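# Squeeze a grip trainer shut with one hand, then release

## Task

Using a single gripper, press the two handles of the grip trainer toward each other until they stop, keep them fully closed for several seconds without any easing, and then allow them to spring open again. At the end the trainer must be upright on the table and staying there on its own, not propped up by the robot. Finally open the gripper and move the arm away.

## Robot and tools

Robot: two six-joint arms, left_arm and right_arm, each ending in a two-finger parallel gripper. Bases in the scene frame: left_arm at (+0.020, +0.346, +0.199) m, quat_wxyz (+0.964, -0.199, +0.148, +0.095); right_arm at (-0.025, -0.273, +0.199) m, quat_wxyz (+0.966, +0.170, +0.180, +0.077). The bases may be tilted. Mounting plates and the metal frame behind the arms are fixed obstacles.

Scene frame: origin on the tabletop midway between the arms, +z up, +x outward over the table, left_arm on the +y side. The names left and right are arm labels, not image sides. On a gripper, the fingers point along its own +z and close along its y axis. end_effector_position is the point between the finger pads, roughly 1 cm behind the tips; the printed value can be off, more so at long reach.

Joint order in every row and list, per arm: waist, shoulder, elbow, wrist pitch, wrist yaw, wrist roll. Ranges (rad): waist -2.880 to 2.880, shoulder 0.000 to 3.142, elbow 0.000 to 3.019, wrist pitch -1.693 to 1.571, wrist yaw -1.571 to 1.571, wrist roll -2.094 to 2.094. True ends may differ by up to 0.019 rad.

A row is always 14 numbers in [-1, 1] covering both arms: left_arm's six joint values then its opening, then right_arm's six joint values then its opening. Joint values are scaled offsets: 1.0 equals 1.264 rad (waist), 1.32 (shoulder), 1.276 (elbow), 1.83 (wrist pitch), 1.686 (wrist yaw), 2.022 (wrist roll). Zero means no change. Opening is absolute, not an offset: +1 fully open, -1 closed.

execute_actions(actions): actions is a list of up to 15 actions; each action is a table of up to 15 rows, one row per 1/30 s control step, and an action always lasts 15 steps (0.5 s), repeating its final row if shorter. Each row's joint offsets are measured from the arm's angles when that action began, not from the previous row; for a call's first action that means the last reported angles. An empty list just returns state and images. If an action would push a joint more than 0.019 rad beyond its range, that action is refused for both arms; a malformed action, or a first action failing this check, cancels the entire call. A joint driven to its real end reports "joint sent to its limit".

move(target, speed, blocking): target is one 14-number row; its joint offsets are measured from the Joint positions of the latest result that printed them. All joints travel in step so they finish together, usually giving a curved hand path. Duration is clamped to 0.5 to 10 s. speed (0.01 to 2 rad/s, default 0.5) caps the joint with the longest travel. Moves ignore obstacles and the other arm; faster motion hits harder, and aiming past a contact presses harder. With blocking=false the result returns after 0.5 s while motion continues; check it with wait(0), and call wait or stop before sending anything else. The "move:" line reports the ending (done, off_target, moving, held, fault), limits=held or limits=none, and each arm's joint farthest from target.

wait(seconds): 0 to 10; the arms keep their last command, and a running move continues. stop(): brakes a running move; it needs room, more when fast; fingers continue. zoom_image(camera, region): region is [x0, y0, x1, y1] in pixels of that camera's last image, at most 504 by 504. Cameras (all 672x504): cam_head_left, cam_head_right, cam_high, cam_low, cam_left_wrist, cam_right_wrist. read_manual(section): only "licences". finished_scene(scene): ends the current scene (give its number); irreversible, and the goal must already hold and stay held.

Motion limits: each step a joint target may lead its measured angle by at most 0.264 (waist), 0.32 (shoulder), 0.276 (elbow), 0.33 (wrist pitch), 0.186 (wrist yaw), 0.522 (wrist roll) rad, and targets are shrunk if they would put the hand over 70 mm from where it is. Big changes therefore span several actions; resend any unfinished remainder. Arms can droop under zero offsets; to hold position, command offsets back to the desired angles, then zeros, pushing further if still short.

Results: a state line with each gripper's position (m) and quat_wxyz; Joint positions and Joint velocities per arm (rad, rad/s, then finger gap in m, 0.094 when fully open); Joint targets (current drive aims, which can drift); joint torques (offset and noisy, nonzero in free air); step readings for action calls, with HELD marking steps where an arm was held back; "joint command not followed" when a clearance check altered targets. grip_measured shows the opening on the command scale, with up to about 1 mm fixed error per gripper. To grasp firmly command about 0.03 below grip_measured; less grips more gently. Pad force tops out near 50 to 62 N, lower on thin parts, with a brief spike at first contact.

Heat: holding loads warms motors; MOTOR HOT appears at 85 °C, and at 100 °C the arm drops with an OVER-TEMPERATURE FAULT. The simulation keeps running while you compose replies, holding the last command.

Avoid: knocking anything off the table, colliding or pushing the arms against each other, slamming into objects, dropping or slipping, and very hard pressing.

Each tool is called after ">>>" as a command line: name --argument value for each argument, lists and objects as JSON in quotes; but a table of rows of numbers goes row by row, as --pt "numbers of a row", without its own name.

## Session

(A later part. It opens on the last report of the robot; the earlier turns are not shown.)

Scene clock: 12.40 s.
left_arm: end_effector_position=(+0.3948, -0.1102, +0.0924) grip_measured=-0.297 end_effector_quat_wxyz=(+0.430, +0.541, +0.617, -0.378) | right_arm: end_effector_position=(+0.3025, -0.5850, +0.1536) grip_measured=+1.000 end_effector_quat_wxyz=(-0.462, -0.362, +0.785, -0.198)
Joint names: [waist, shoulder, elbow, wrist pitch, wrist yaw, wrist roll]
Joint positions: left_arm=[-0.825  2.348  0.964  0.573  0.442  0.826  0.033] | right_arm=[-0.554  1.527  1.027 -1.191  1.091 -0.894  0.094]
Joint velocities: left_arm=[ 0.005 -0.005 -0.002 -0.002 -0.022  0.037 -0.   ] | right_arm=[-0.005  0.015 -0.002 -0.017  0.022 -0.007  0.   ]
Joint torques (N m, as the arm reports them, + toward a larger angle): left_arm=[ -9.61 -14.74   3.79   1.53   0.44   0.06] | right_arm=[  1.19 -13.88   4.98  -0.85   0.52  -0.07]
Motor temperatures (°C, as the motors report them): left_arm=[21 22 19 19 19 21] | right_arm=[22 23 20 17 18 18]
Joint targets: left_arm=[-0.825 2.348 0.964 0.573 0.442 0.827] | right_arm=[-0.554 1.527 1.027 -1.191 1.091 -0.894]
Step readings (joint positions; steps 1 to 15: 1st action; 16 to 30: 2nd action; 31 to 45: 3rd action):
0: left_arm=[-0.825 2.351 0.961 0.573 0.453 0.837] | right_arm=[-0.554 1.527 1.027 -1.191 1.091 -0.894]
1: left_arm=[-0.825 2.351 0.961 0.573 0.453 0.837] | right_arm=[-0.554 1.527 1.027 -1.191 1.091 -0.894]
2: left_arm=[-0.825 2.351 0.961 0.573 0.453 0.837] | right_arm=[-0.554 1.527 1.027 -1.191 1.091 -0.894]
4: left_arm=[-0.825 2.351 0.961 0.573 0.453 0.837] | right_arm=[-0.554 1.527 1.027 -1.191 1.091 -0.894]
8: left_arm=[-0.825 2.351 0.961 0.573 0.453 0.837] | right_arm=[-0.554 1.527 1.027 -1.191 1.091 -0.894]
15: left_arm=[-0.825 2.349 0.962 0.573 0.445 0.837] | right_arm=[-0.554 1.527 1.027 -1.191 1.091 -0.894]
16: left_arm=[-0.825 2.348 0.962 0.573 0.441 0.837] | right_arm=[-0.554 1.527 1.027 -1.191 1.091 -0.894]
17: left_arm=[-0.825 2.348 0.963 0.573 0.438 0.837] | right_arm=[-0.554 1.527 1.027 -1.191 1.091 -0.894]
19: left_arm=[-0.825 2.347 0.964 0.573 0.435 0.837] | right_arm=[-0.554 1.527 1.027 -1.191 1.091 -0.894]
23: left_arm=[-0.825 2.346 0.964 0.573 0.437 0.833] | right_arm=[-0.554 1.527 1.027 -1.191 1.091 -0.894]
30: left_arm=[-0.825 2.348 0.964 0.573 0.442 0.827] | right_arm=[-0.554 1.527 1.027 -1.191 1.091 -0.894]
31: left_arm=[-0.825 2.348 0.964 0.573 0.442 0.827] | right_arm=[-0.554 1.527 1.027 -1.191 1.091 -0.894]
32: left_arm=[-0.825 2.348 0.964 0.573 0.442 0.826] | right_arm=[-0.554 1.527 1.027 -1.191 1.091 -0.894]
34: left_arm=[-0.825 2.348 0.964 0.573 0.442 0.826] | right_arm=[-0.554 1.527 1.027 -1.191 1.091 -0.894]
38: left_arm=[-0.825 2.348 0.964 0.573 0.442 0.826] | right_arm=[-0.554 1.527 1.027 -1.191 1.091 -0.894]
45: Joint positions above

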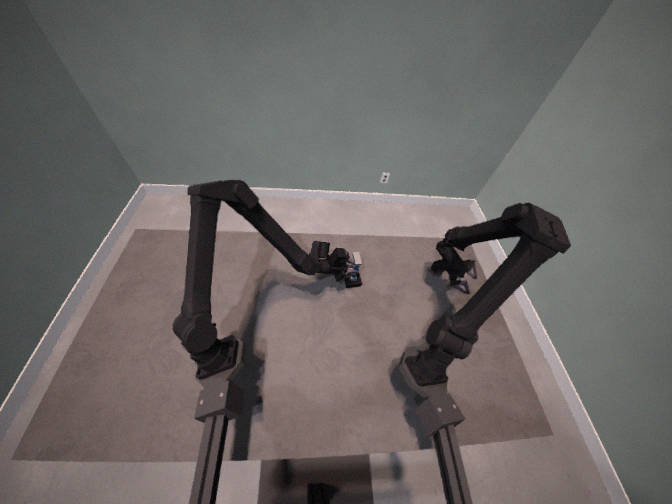

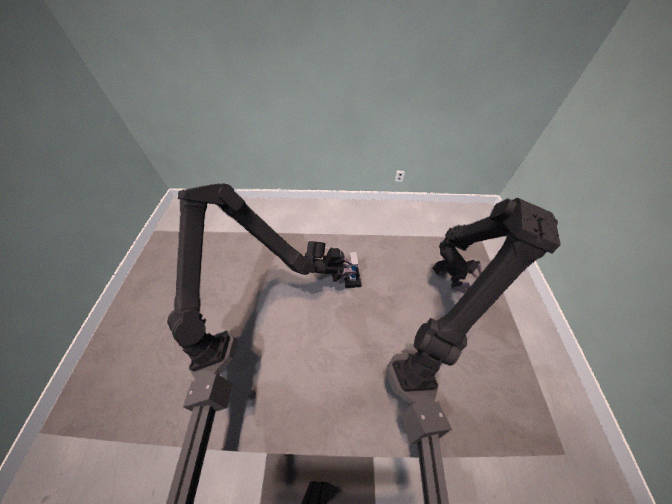

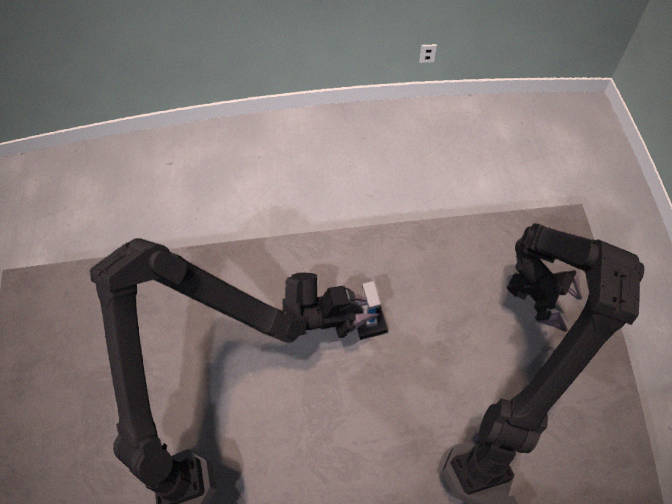

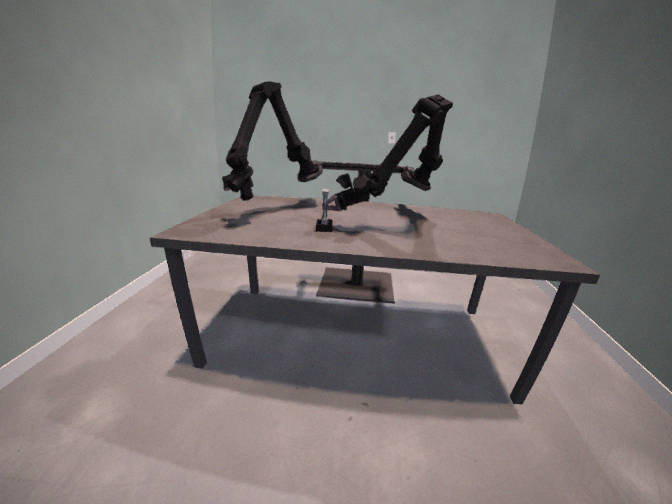

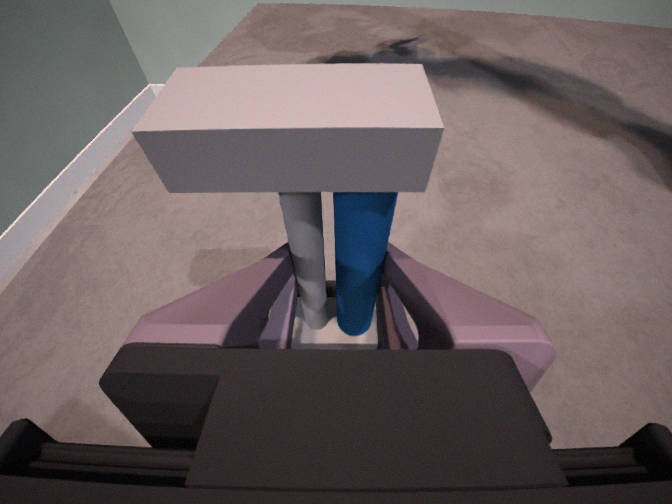

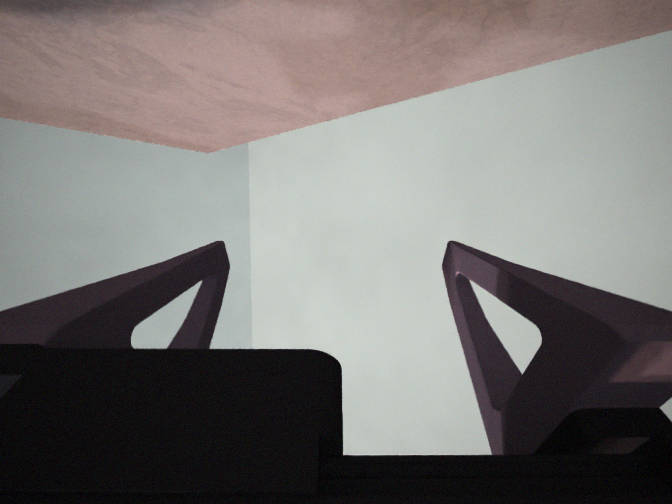

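The grip reads -0.297, the same squeezed value as in scene 1. I'll hold it there.

>>> wait --seconds 5

Scene clock: 17.50 s.
left_arm: end_effector_position=(+0.3948, -0.1102, +0.0924) grip_measured=-0.297 end_effector_quat_wxyz=(+0.430, +0.541, +0.617, -0.378) | right_arm: end_effector_position=(+0.3025, -0.5850, +0.1536) grip_measured=+1.000 end_effector_quat_wxyz=(-0.462, -0.362, +0.785, -0.198)
Joint names: [waist, shoulder, elbow, wrist pitch, wrist yaw, wrist roll]
Joint positions: left_arm=[-0.825  2.348  0.964  0.573  0.442  0.826  0.033] | right_arm=[-0.554  1.527  1.027 -1.191  1.091 -0.894  0.094]
Joint velocities: left_arm=[-0.015 -0.005 -0.007  0.002 -0.037  0.037 -0.   ] | right_arm=[-0.005 -0.005  0.007  0.002 -0.051 -0.037  0.   ]
Joint torques (N m, as the arm reports them, + toward a larger angle): left_arm=[ -9.62 -14.7    3.77   1.52   0.45   0.05] | right_arm=[  1.08 -13.83   4.95  -0.8    0.54  -0.03]
Motor temperatures (°C, as the motors report them): left_arm=[21 22 19 19 19 21] | right_arm=[22 24 20 17 18 18]
Joint targets: left_arm=[-0.825 2.348 0.964 0.573 0.442 0.827] | right_arm=[-0.554 1.527 1.027 -1.191 1.091 -0.894]
wait: 5.00 s; at rest by 0.07 s

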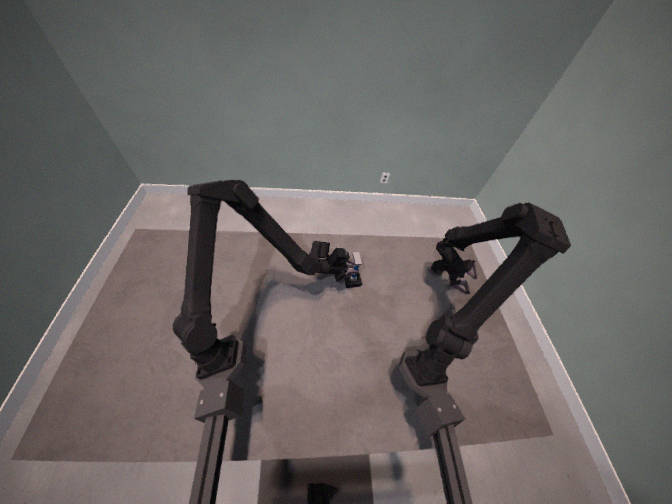

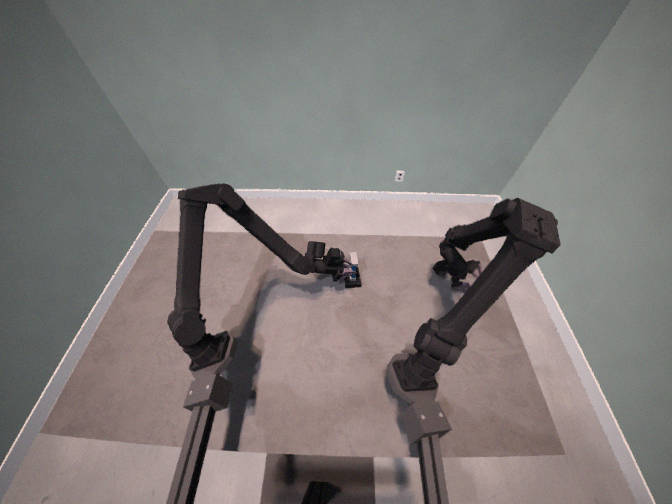

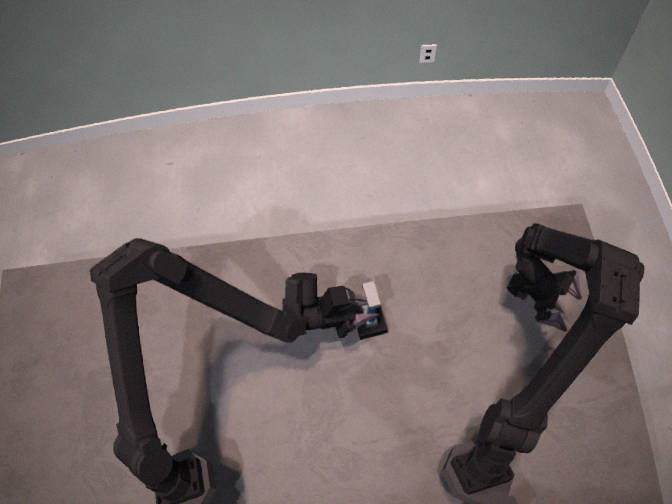

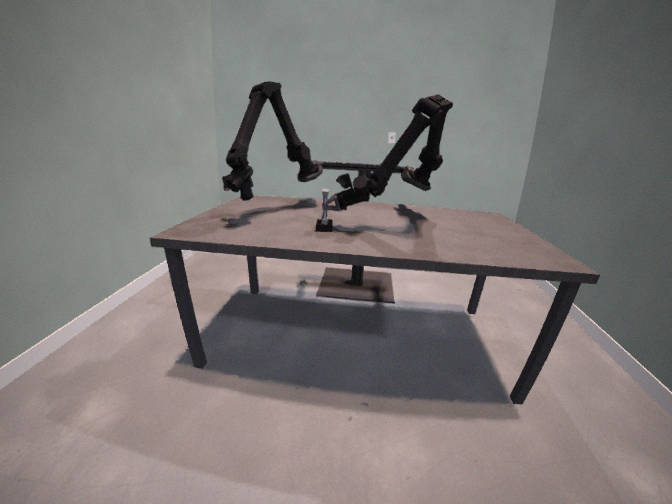

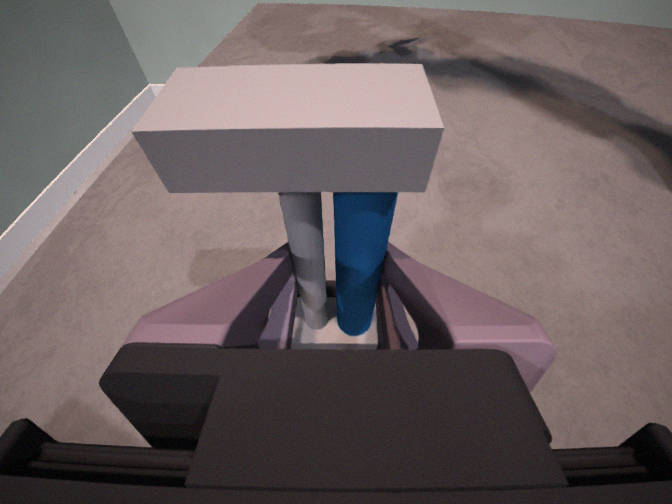

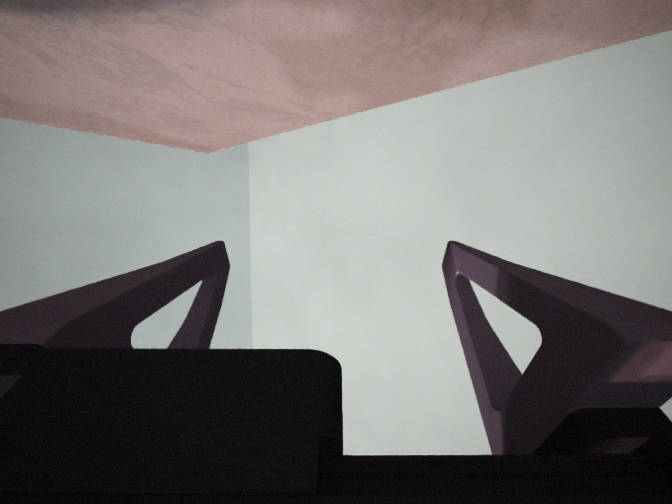

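The hold is done, so I'll release gently.

>>> execute_actions --actions '[[[0,0,0,0,0,0,-0.3,0,0,0,0,0,0,1],[0,0,0,0,0,0,-0.26,0,0,0,0,0,0,1],[0,0,0,0,0,0,-0.22,0,0,0,0,0,0,1],[0,0,0,0,0,0,-0.18,0,0,0,0,0,0,1],[0,0,0,0,0,0,-0.14,0,0,0,0,0,0,1],[0,0,0,0,0,0,-0.1,0,0,0,0,0,0,1],[0,0,0,0,0,0,-0.06,0,0,0,0,0,0,1],[0,0,0,0,0,0,-0.02,0,0,0,0,0,0,1],[0,0,0,0,0,0,0.03,0,0,0,0,0,0,1],[0,0,0,0,0,0,0.08,0,0,0,0,0,0,1],[0,0,0,0,0,0,0.13,0,0,0,0,0,0,1],[0,0,0,0,0,0,0.18,0,0,0,0,0,0,1],[0,0,0,0,0,0,0.24,0,0,0,0,0,0,1],[0,0,0,0,0,0,0.3,0,0,0,0,0,0,1],[0,0,0,0,0,0,0.36,0,0,0,0,0,0,1]],[[0,0,0,0,0,0,0.45,0,0,0,0,0,0,1],[0,0,0,0,0,0,0.55,0,0,0,0,0,0,1],[0,0,0,0,0,0,0.65,0,0,0,0,0,0,1],[0,0,0,0,0,0,0.75,0,0,0,0,0,0,1],[0,0,0,0,0,0,0.85,0,0,0,0,0,0,1],[0,0,0,0,0,0,1,0,0,0,0,0,0,1]]]'

Scene clock: 18.73 s.
left_arm: end_effector_position=(+0.3962, -0.1100, +0.0933) grip_measured=+1.000 end_effector_quat_wxyz=(+0.431, +0.540, +0.617, -0.377) | right_arm: end_effector_position=(+0.3025, -0.5850, +0.1536) grip_measured=+1.000 end_effector_quat_wxyz=(-0.462, -0.362, +0.785, -0.198)
Joint names: [waist, shoulder, elbow, wrist pitch, wrist yaw, wrist roll]
Joint positions: left_arm=[-0.825  2.345  0.964  0.573  0.439  0.825  0.094] | right_arm=[-0.554  1.527  1.027 -1.191  1.091 -0.894  0.094]
Joint velocities: left_arm=[-0.015 -0.005 -0.002  0.007 -0.051 -0.022  0.   ] | right_arm=[-0.015 -0.005 -0.007  0.002  0.022 -0.037  0.   ]
Joint torques (N m, as the arm reports them, + toward a larger angle): left_arm=[ -9.44 -14.77   3.77   1.53   0.44   0.04] | right_arm=[  1.38 -13.93   4.98  -0.85   0.53  -0.06]
Motor temperatures (°C, as the motors report them): left_arm=[21 22 19 19 20 21] | right_arm=[22 24 20 17 18 18]
Joint targets: left_arm=[-0.825 2.345 0.964 0.573 0.439 0.825] | right_arm=[-0.554 1.527 1.027 -1.191 1.091 -0.894]
Step readings (joint positions; steps 1 to 15: 1st action; 16 to 30: 2nd action):
0: left_arm=[-0.825 2.348 0.964 0.573 0.442 0.826] | right_arm=[-0.554 1.527 1.027 -1.191 1.091 -0.894]
1: left_arm=[-0.825 2.348 0.964 0.573 0.442 0.826] | right_arm=[-0.554 1.527 1.027 -1.191 1.091 -0.894]
2: left_arm=[-0.825 2.348 0.964 0.573 0.441 0.825] | right_arm=[-0.554 1.527 1.027 -1.191 1.091 -0.894]
4: left_arm=[-0.825 2.348 0.964 0.573 0.438 0.825] | right_arm=[-0.554 1.527 1.027 -1.191 1.091 -0.894]
8: left_arm=[-0.825 2.346 0.964 0.573 0.432 0.825] | right_arm=[-0.554 1.527 1.027 -1.191 1.091 -0.894]
15: left_arm=[-0.825 2.345 0.964 0.573 0.439 0.825] | right_arm=[-0.554 1.527 1.027 -1.191 1.091 -0.894]
16: left_arm=[-0.825 2.345 0.964 0.573 0.439 0.825] | right_arm=[-0.554 1.527 1.027 -1.191 1.091 -0.894]
17: left_arm=[-0.825 2.345 0.964 0.573 0.439 0.825] | right_arm=[-0.554 1.527 1.027 -1.191 1.091 -0.894]
19: left_arm=[-0.825 2.345 0.964 0.573 0.439 0.825] | right_arm=[-0.554 1.527 1.027 -1.191 1.091 -0.894]
23: left_arm=[-0.825 2.345 0.964 0.573 0.439 0.825] | right_arm=[-0.554 1.527 1.027 -1.191 1.091 -0.894]
30: Joint positions above

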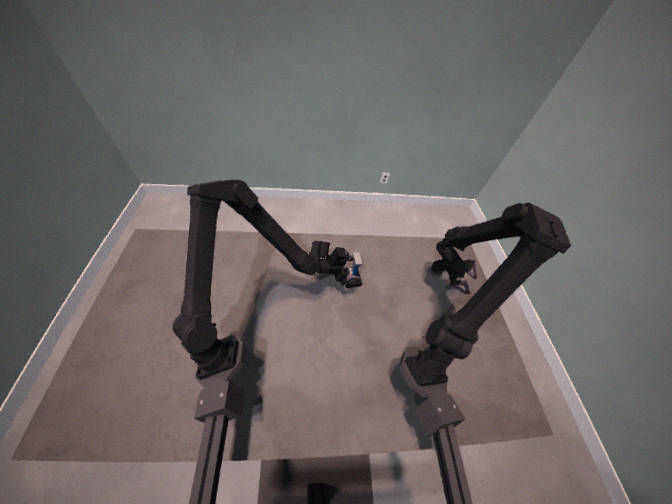

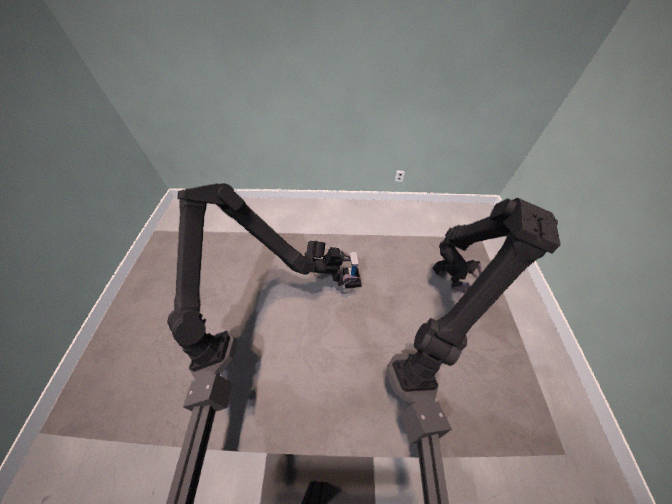

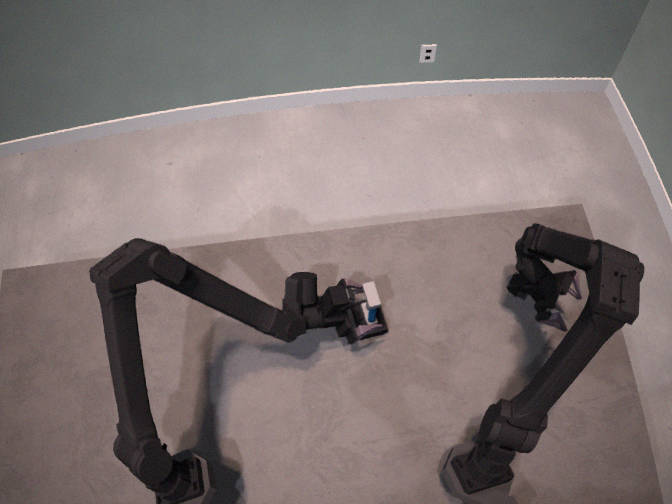

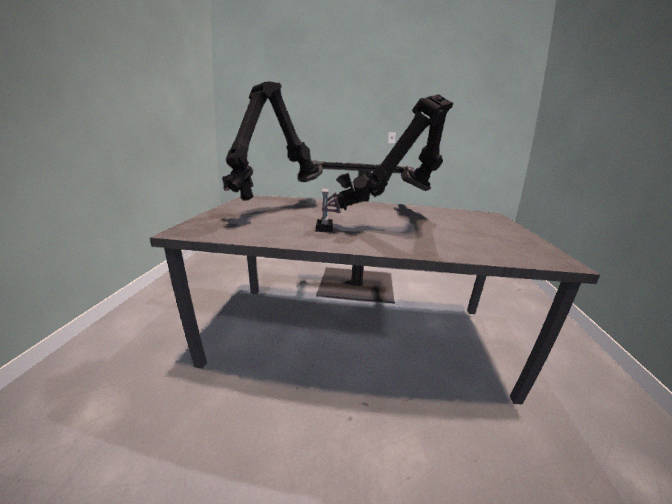

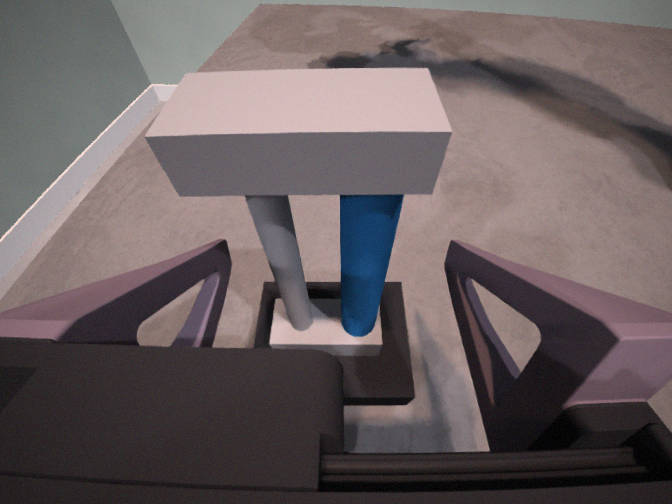

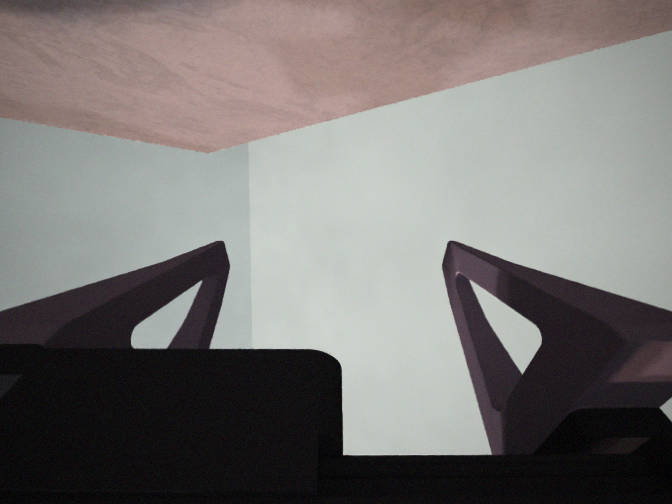

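>>> move --target '[0.138, -0.215, -0.152, -0.171, 0.113, 0.146, 1, 0, 0, 0, 0, 0, 0, 1]' --speed 0.45

>>> move --target '[0.4, -0.33, -0.35, 0.1, -0.1, 0, 1, 0, 0, 0, 0, 0, 0, 1]' --speed 0.8

Scene clock: 20.33 s.
left_arm: end_effector_position=(+0.3789, -0.0001, +0.1298) grip_measured=+1.000 end_effector_quat_wxyz=(+0.406, +0.587, +0.569, -0.408) | right_arm: end_effector_position=(+0.3025, -0.5850, +0.1536) grip_measured=+1.000 end_effector_quat_wxyz=(-0.462, -0.362, +0.785, -0.198)
Joint names: [waist, shoulder, elbow, wrist pitch, wrist yaw, wrist roll]
Joint positions: left_arm=[-0.663  2.06   0.774  0.271  0.627  1.105  0.094] | right_arm=[-0.554  1.527  1.027 -1.191  1.091 -0.894  0.094]
Joint velocities: left_arm=[-0.005 -0.005  0.002 -0.007  0.066 -0.066  0.   ] | right_arm=[ 0.005 -0.005 -0.007 -0.007 -0.066  0.007  0.   ]
Joint torques (N m, as the arm reports them, + toward a larger angle): left_arm=[ -7.17 -12.14   3.09   0.72   0.61   0.22] | right_arm=[  1.33 -13.82   4.87  -0.97   0.54  -0.04]
Motor temperatures (°C, as the motors report them): left_arm=[21 22 19 19 20 21] | right_arm=[22 24 20 17 18 18]
Joint targets: left_arm=[-0.650 2.062 0.770 0.260 0.629 1.120] | right_arm=[-0.554 1.527 1.027 -1.191 1.091 -0.894]
move: done; limits=none; left_arm: farthest joint: the wrist roll, 0.015 radians from its target (0.295 radians at the start); right_arm: farthest joint: the waist, 0.000 radians from its target (0.000 radians at the start)

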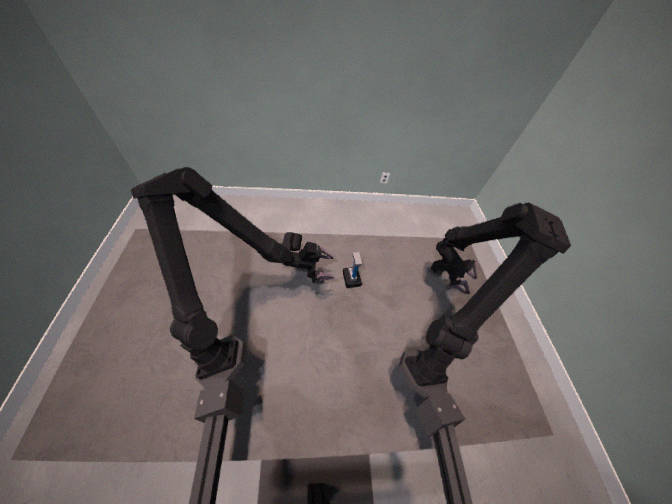

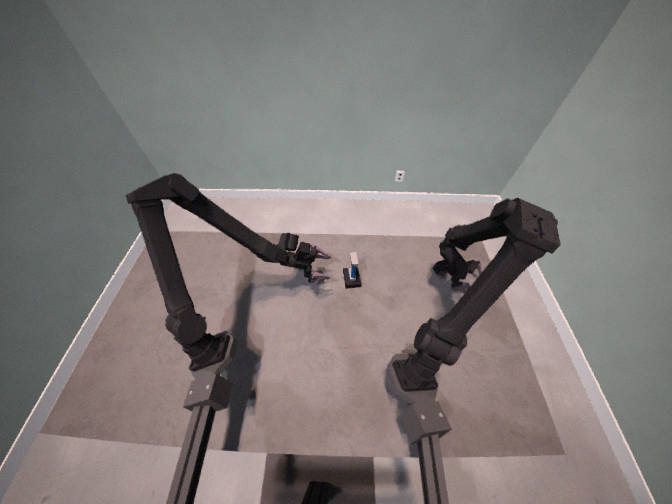

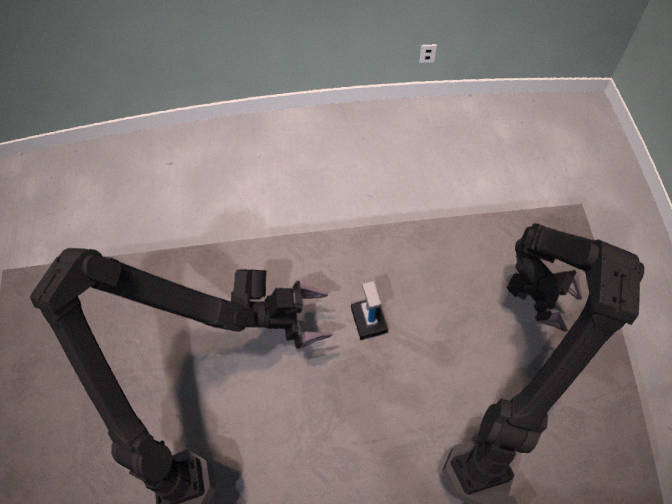

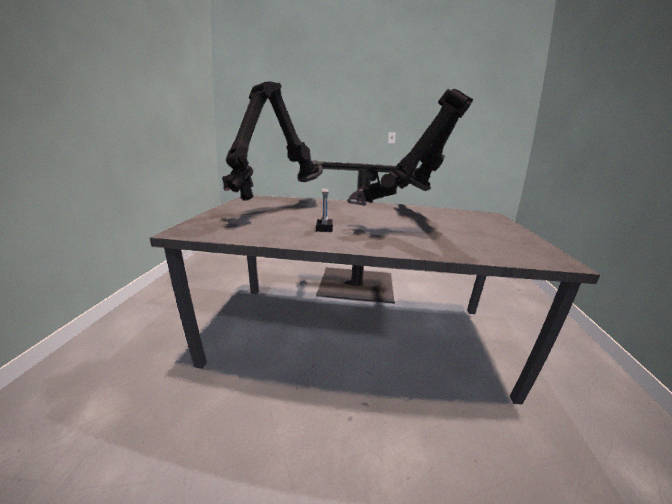

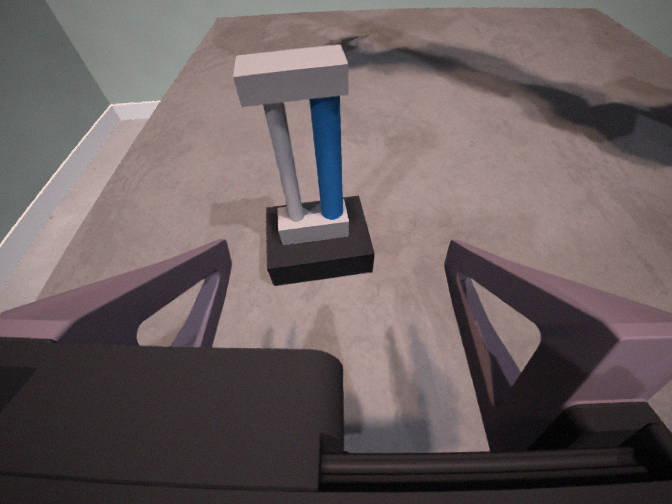

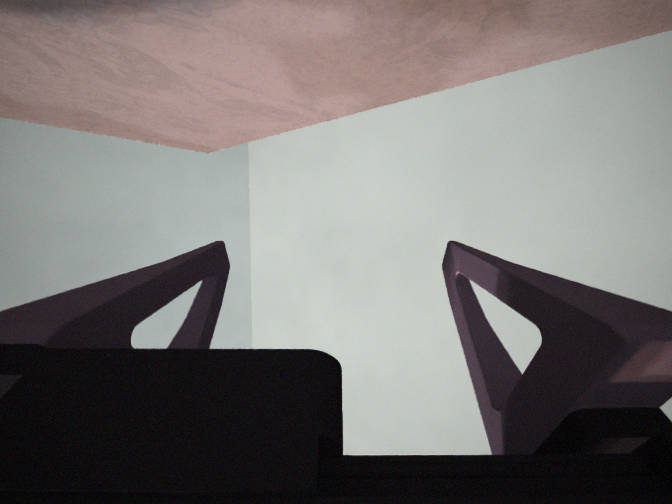

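Scene clock: 21.50 s.
left_arm: end_effector_position=(+0.3681, +0.2543, +0.1051) grip_measured=+1.000 end_effector_quat_wxyz=(+0.408, +0.432, +0.773, -0.222) | right_arm: end_effector_position=(+0.3025, -0.5850, +0.1536) grip_measured=+1.000 end_effector_quat_wxyz=(-0.462, -0.362, +0.785, -0.198)
Joint names: [waist, shoulder, elbow, wrist pitch, wrist yaw, wrist roll]
Joint positions: left_arm=[-0.16   1.621  0.326  0.439  0.461  1.105  0.094] | right_arm=[-0.554  1.527  1.027 -1.191  1.091 -0.894  0.094]
Joint velocities: left_arm=[-0.005  0.005  0.002  0.012 -0.022 -0.007  0.   ] | right_arm=[0.005 0.005 0.002 0.007 0.066 0.051 0.   ]
Joint torques (N m, as the arm reports them, + toward a larger angle): left_arm=[-3.59 -7.59  1.32  1.73  0.41  0.04] | right_arm=[  1.04 -13.76   4.94  -0.81   0.53  -0.06]
Motor temperatures (°C, as the motors report them): left_arm=[21 22 19 19 20 21] | right_arm=[22 24 20 17 18 18]
Joint targets: left_arm=[-0.157 1.624 0.327 0.454 0.459 1.105] | right_arm=[-0.554 1.527 1.027 -1.191 1.091 -0.894]
move: done; limits=none; left_arm: farthest joint: the wrist pitch, 0.015 radians from its target (0.183 radians at the start); right_arm: farthest joint: the waist, 0.000 radians from its target (0.000 radians at the start)

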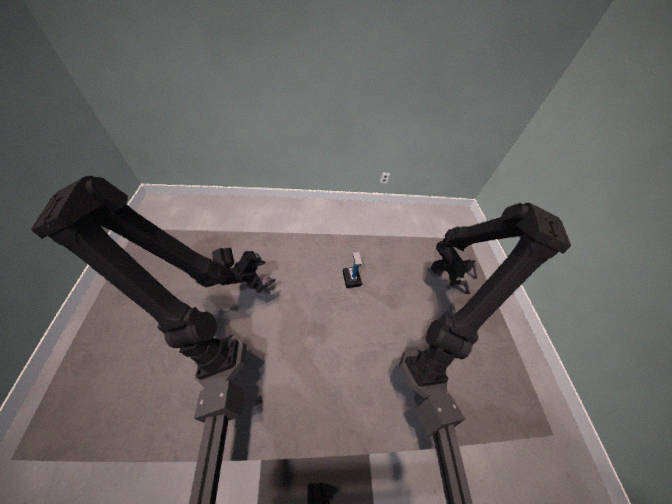

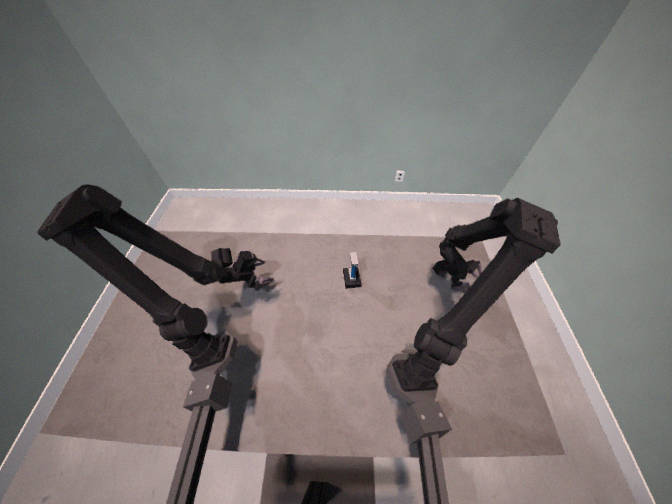

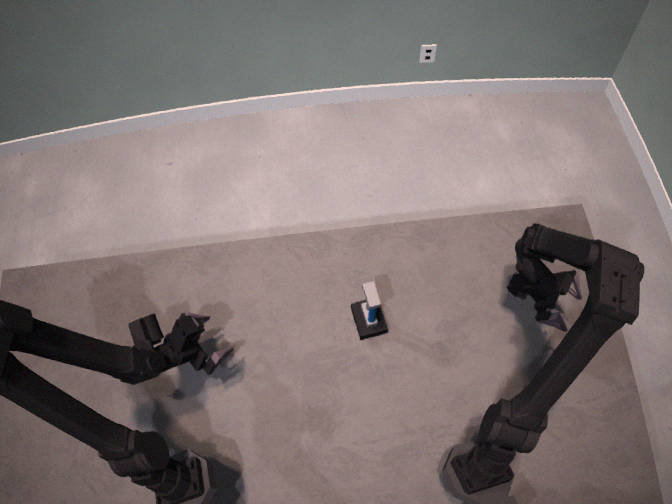

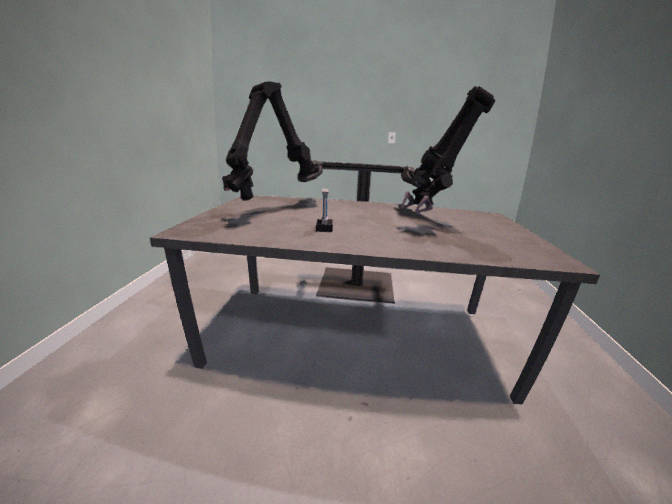

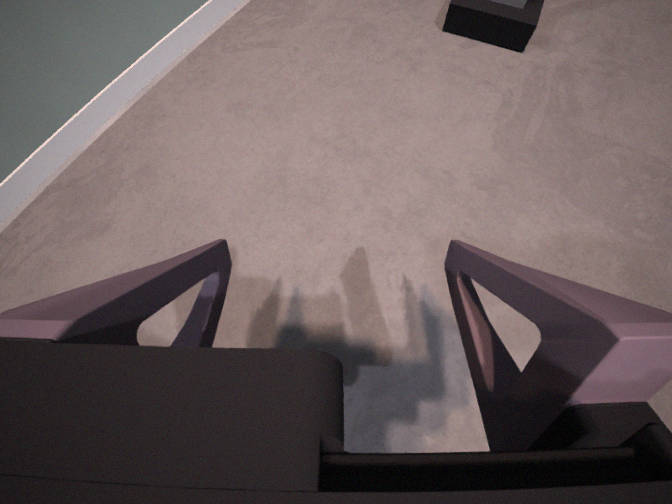

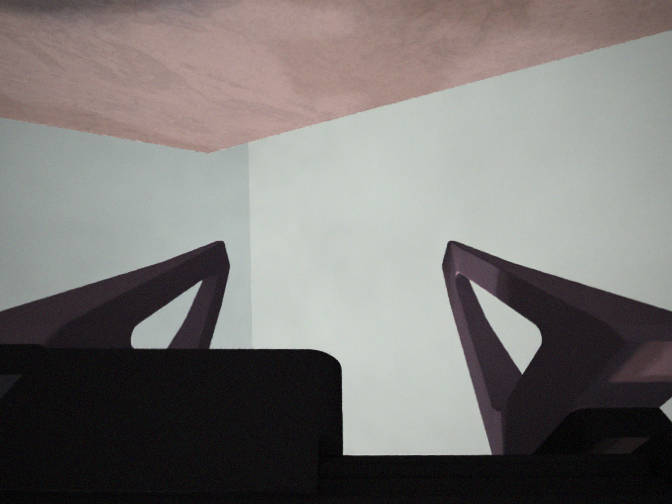

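The trainer is upright and both arms are clear, so I'm ending scene 2.

>>> finished_scene --scene 2

The scene is finished: the task was done.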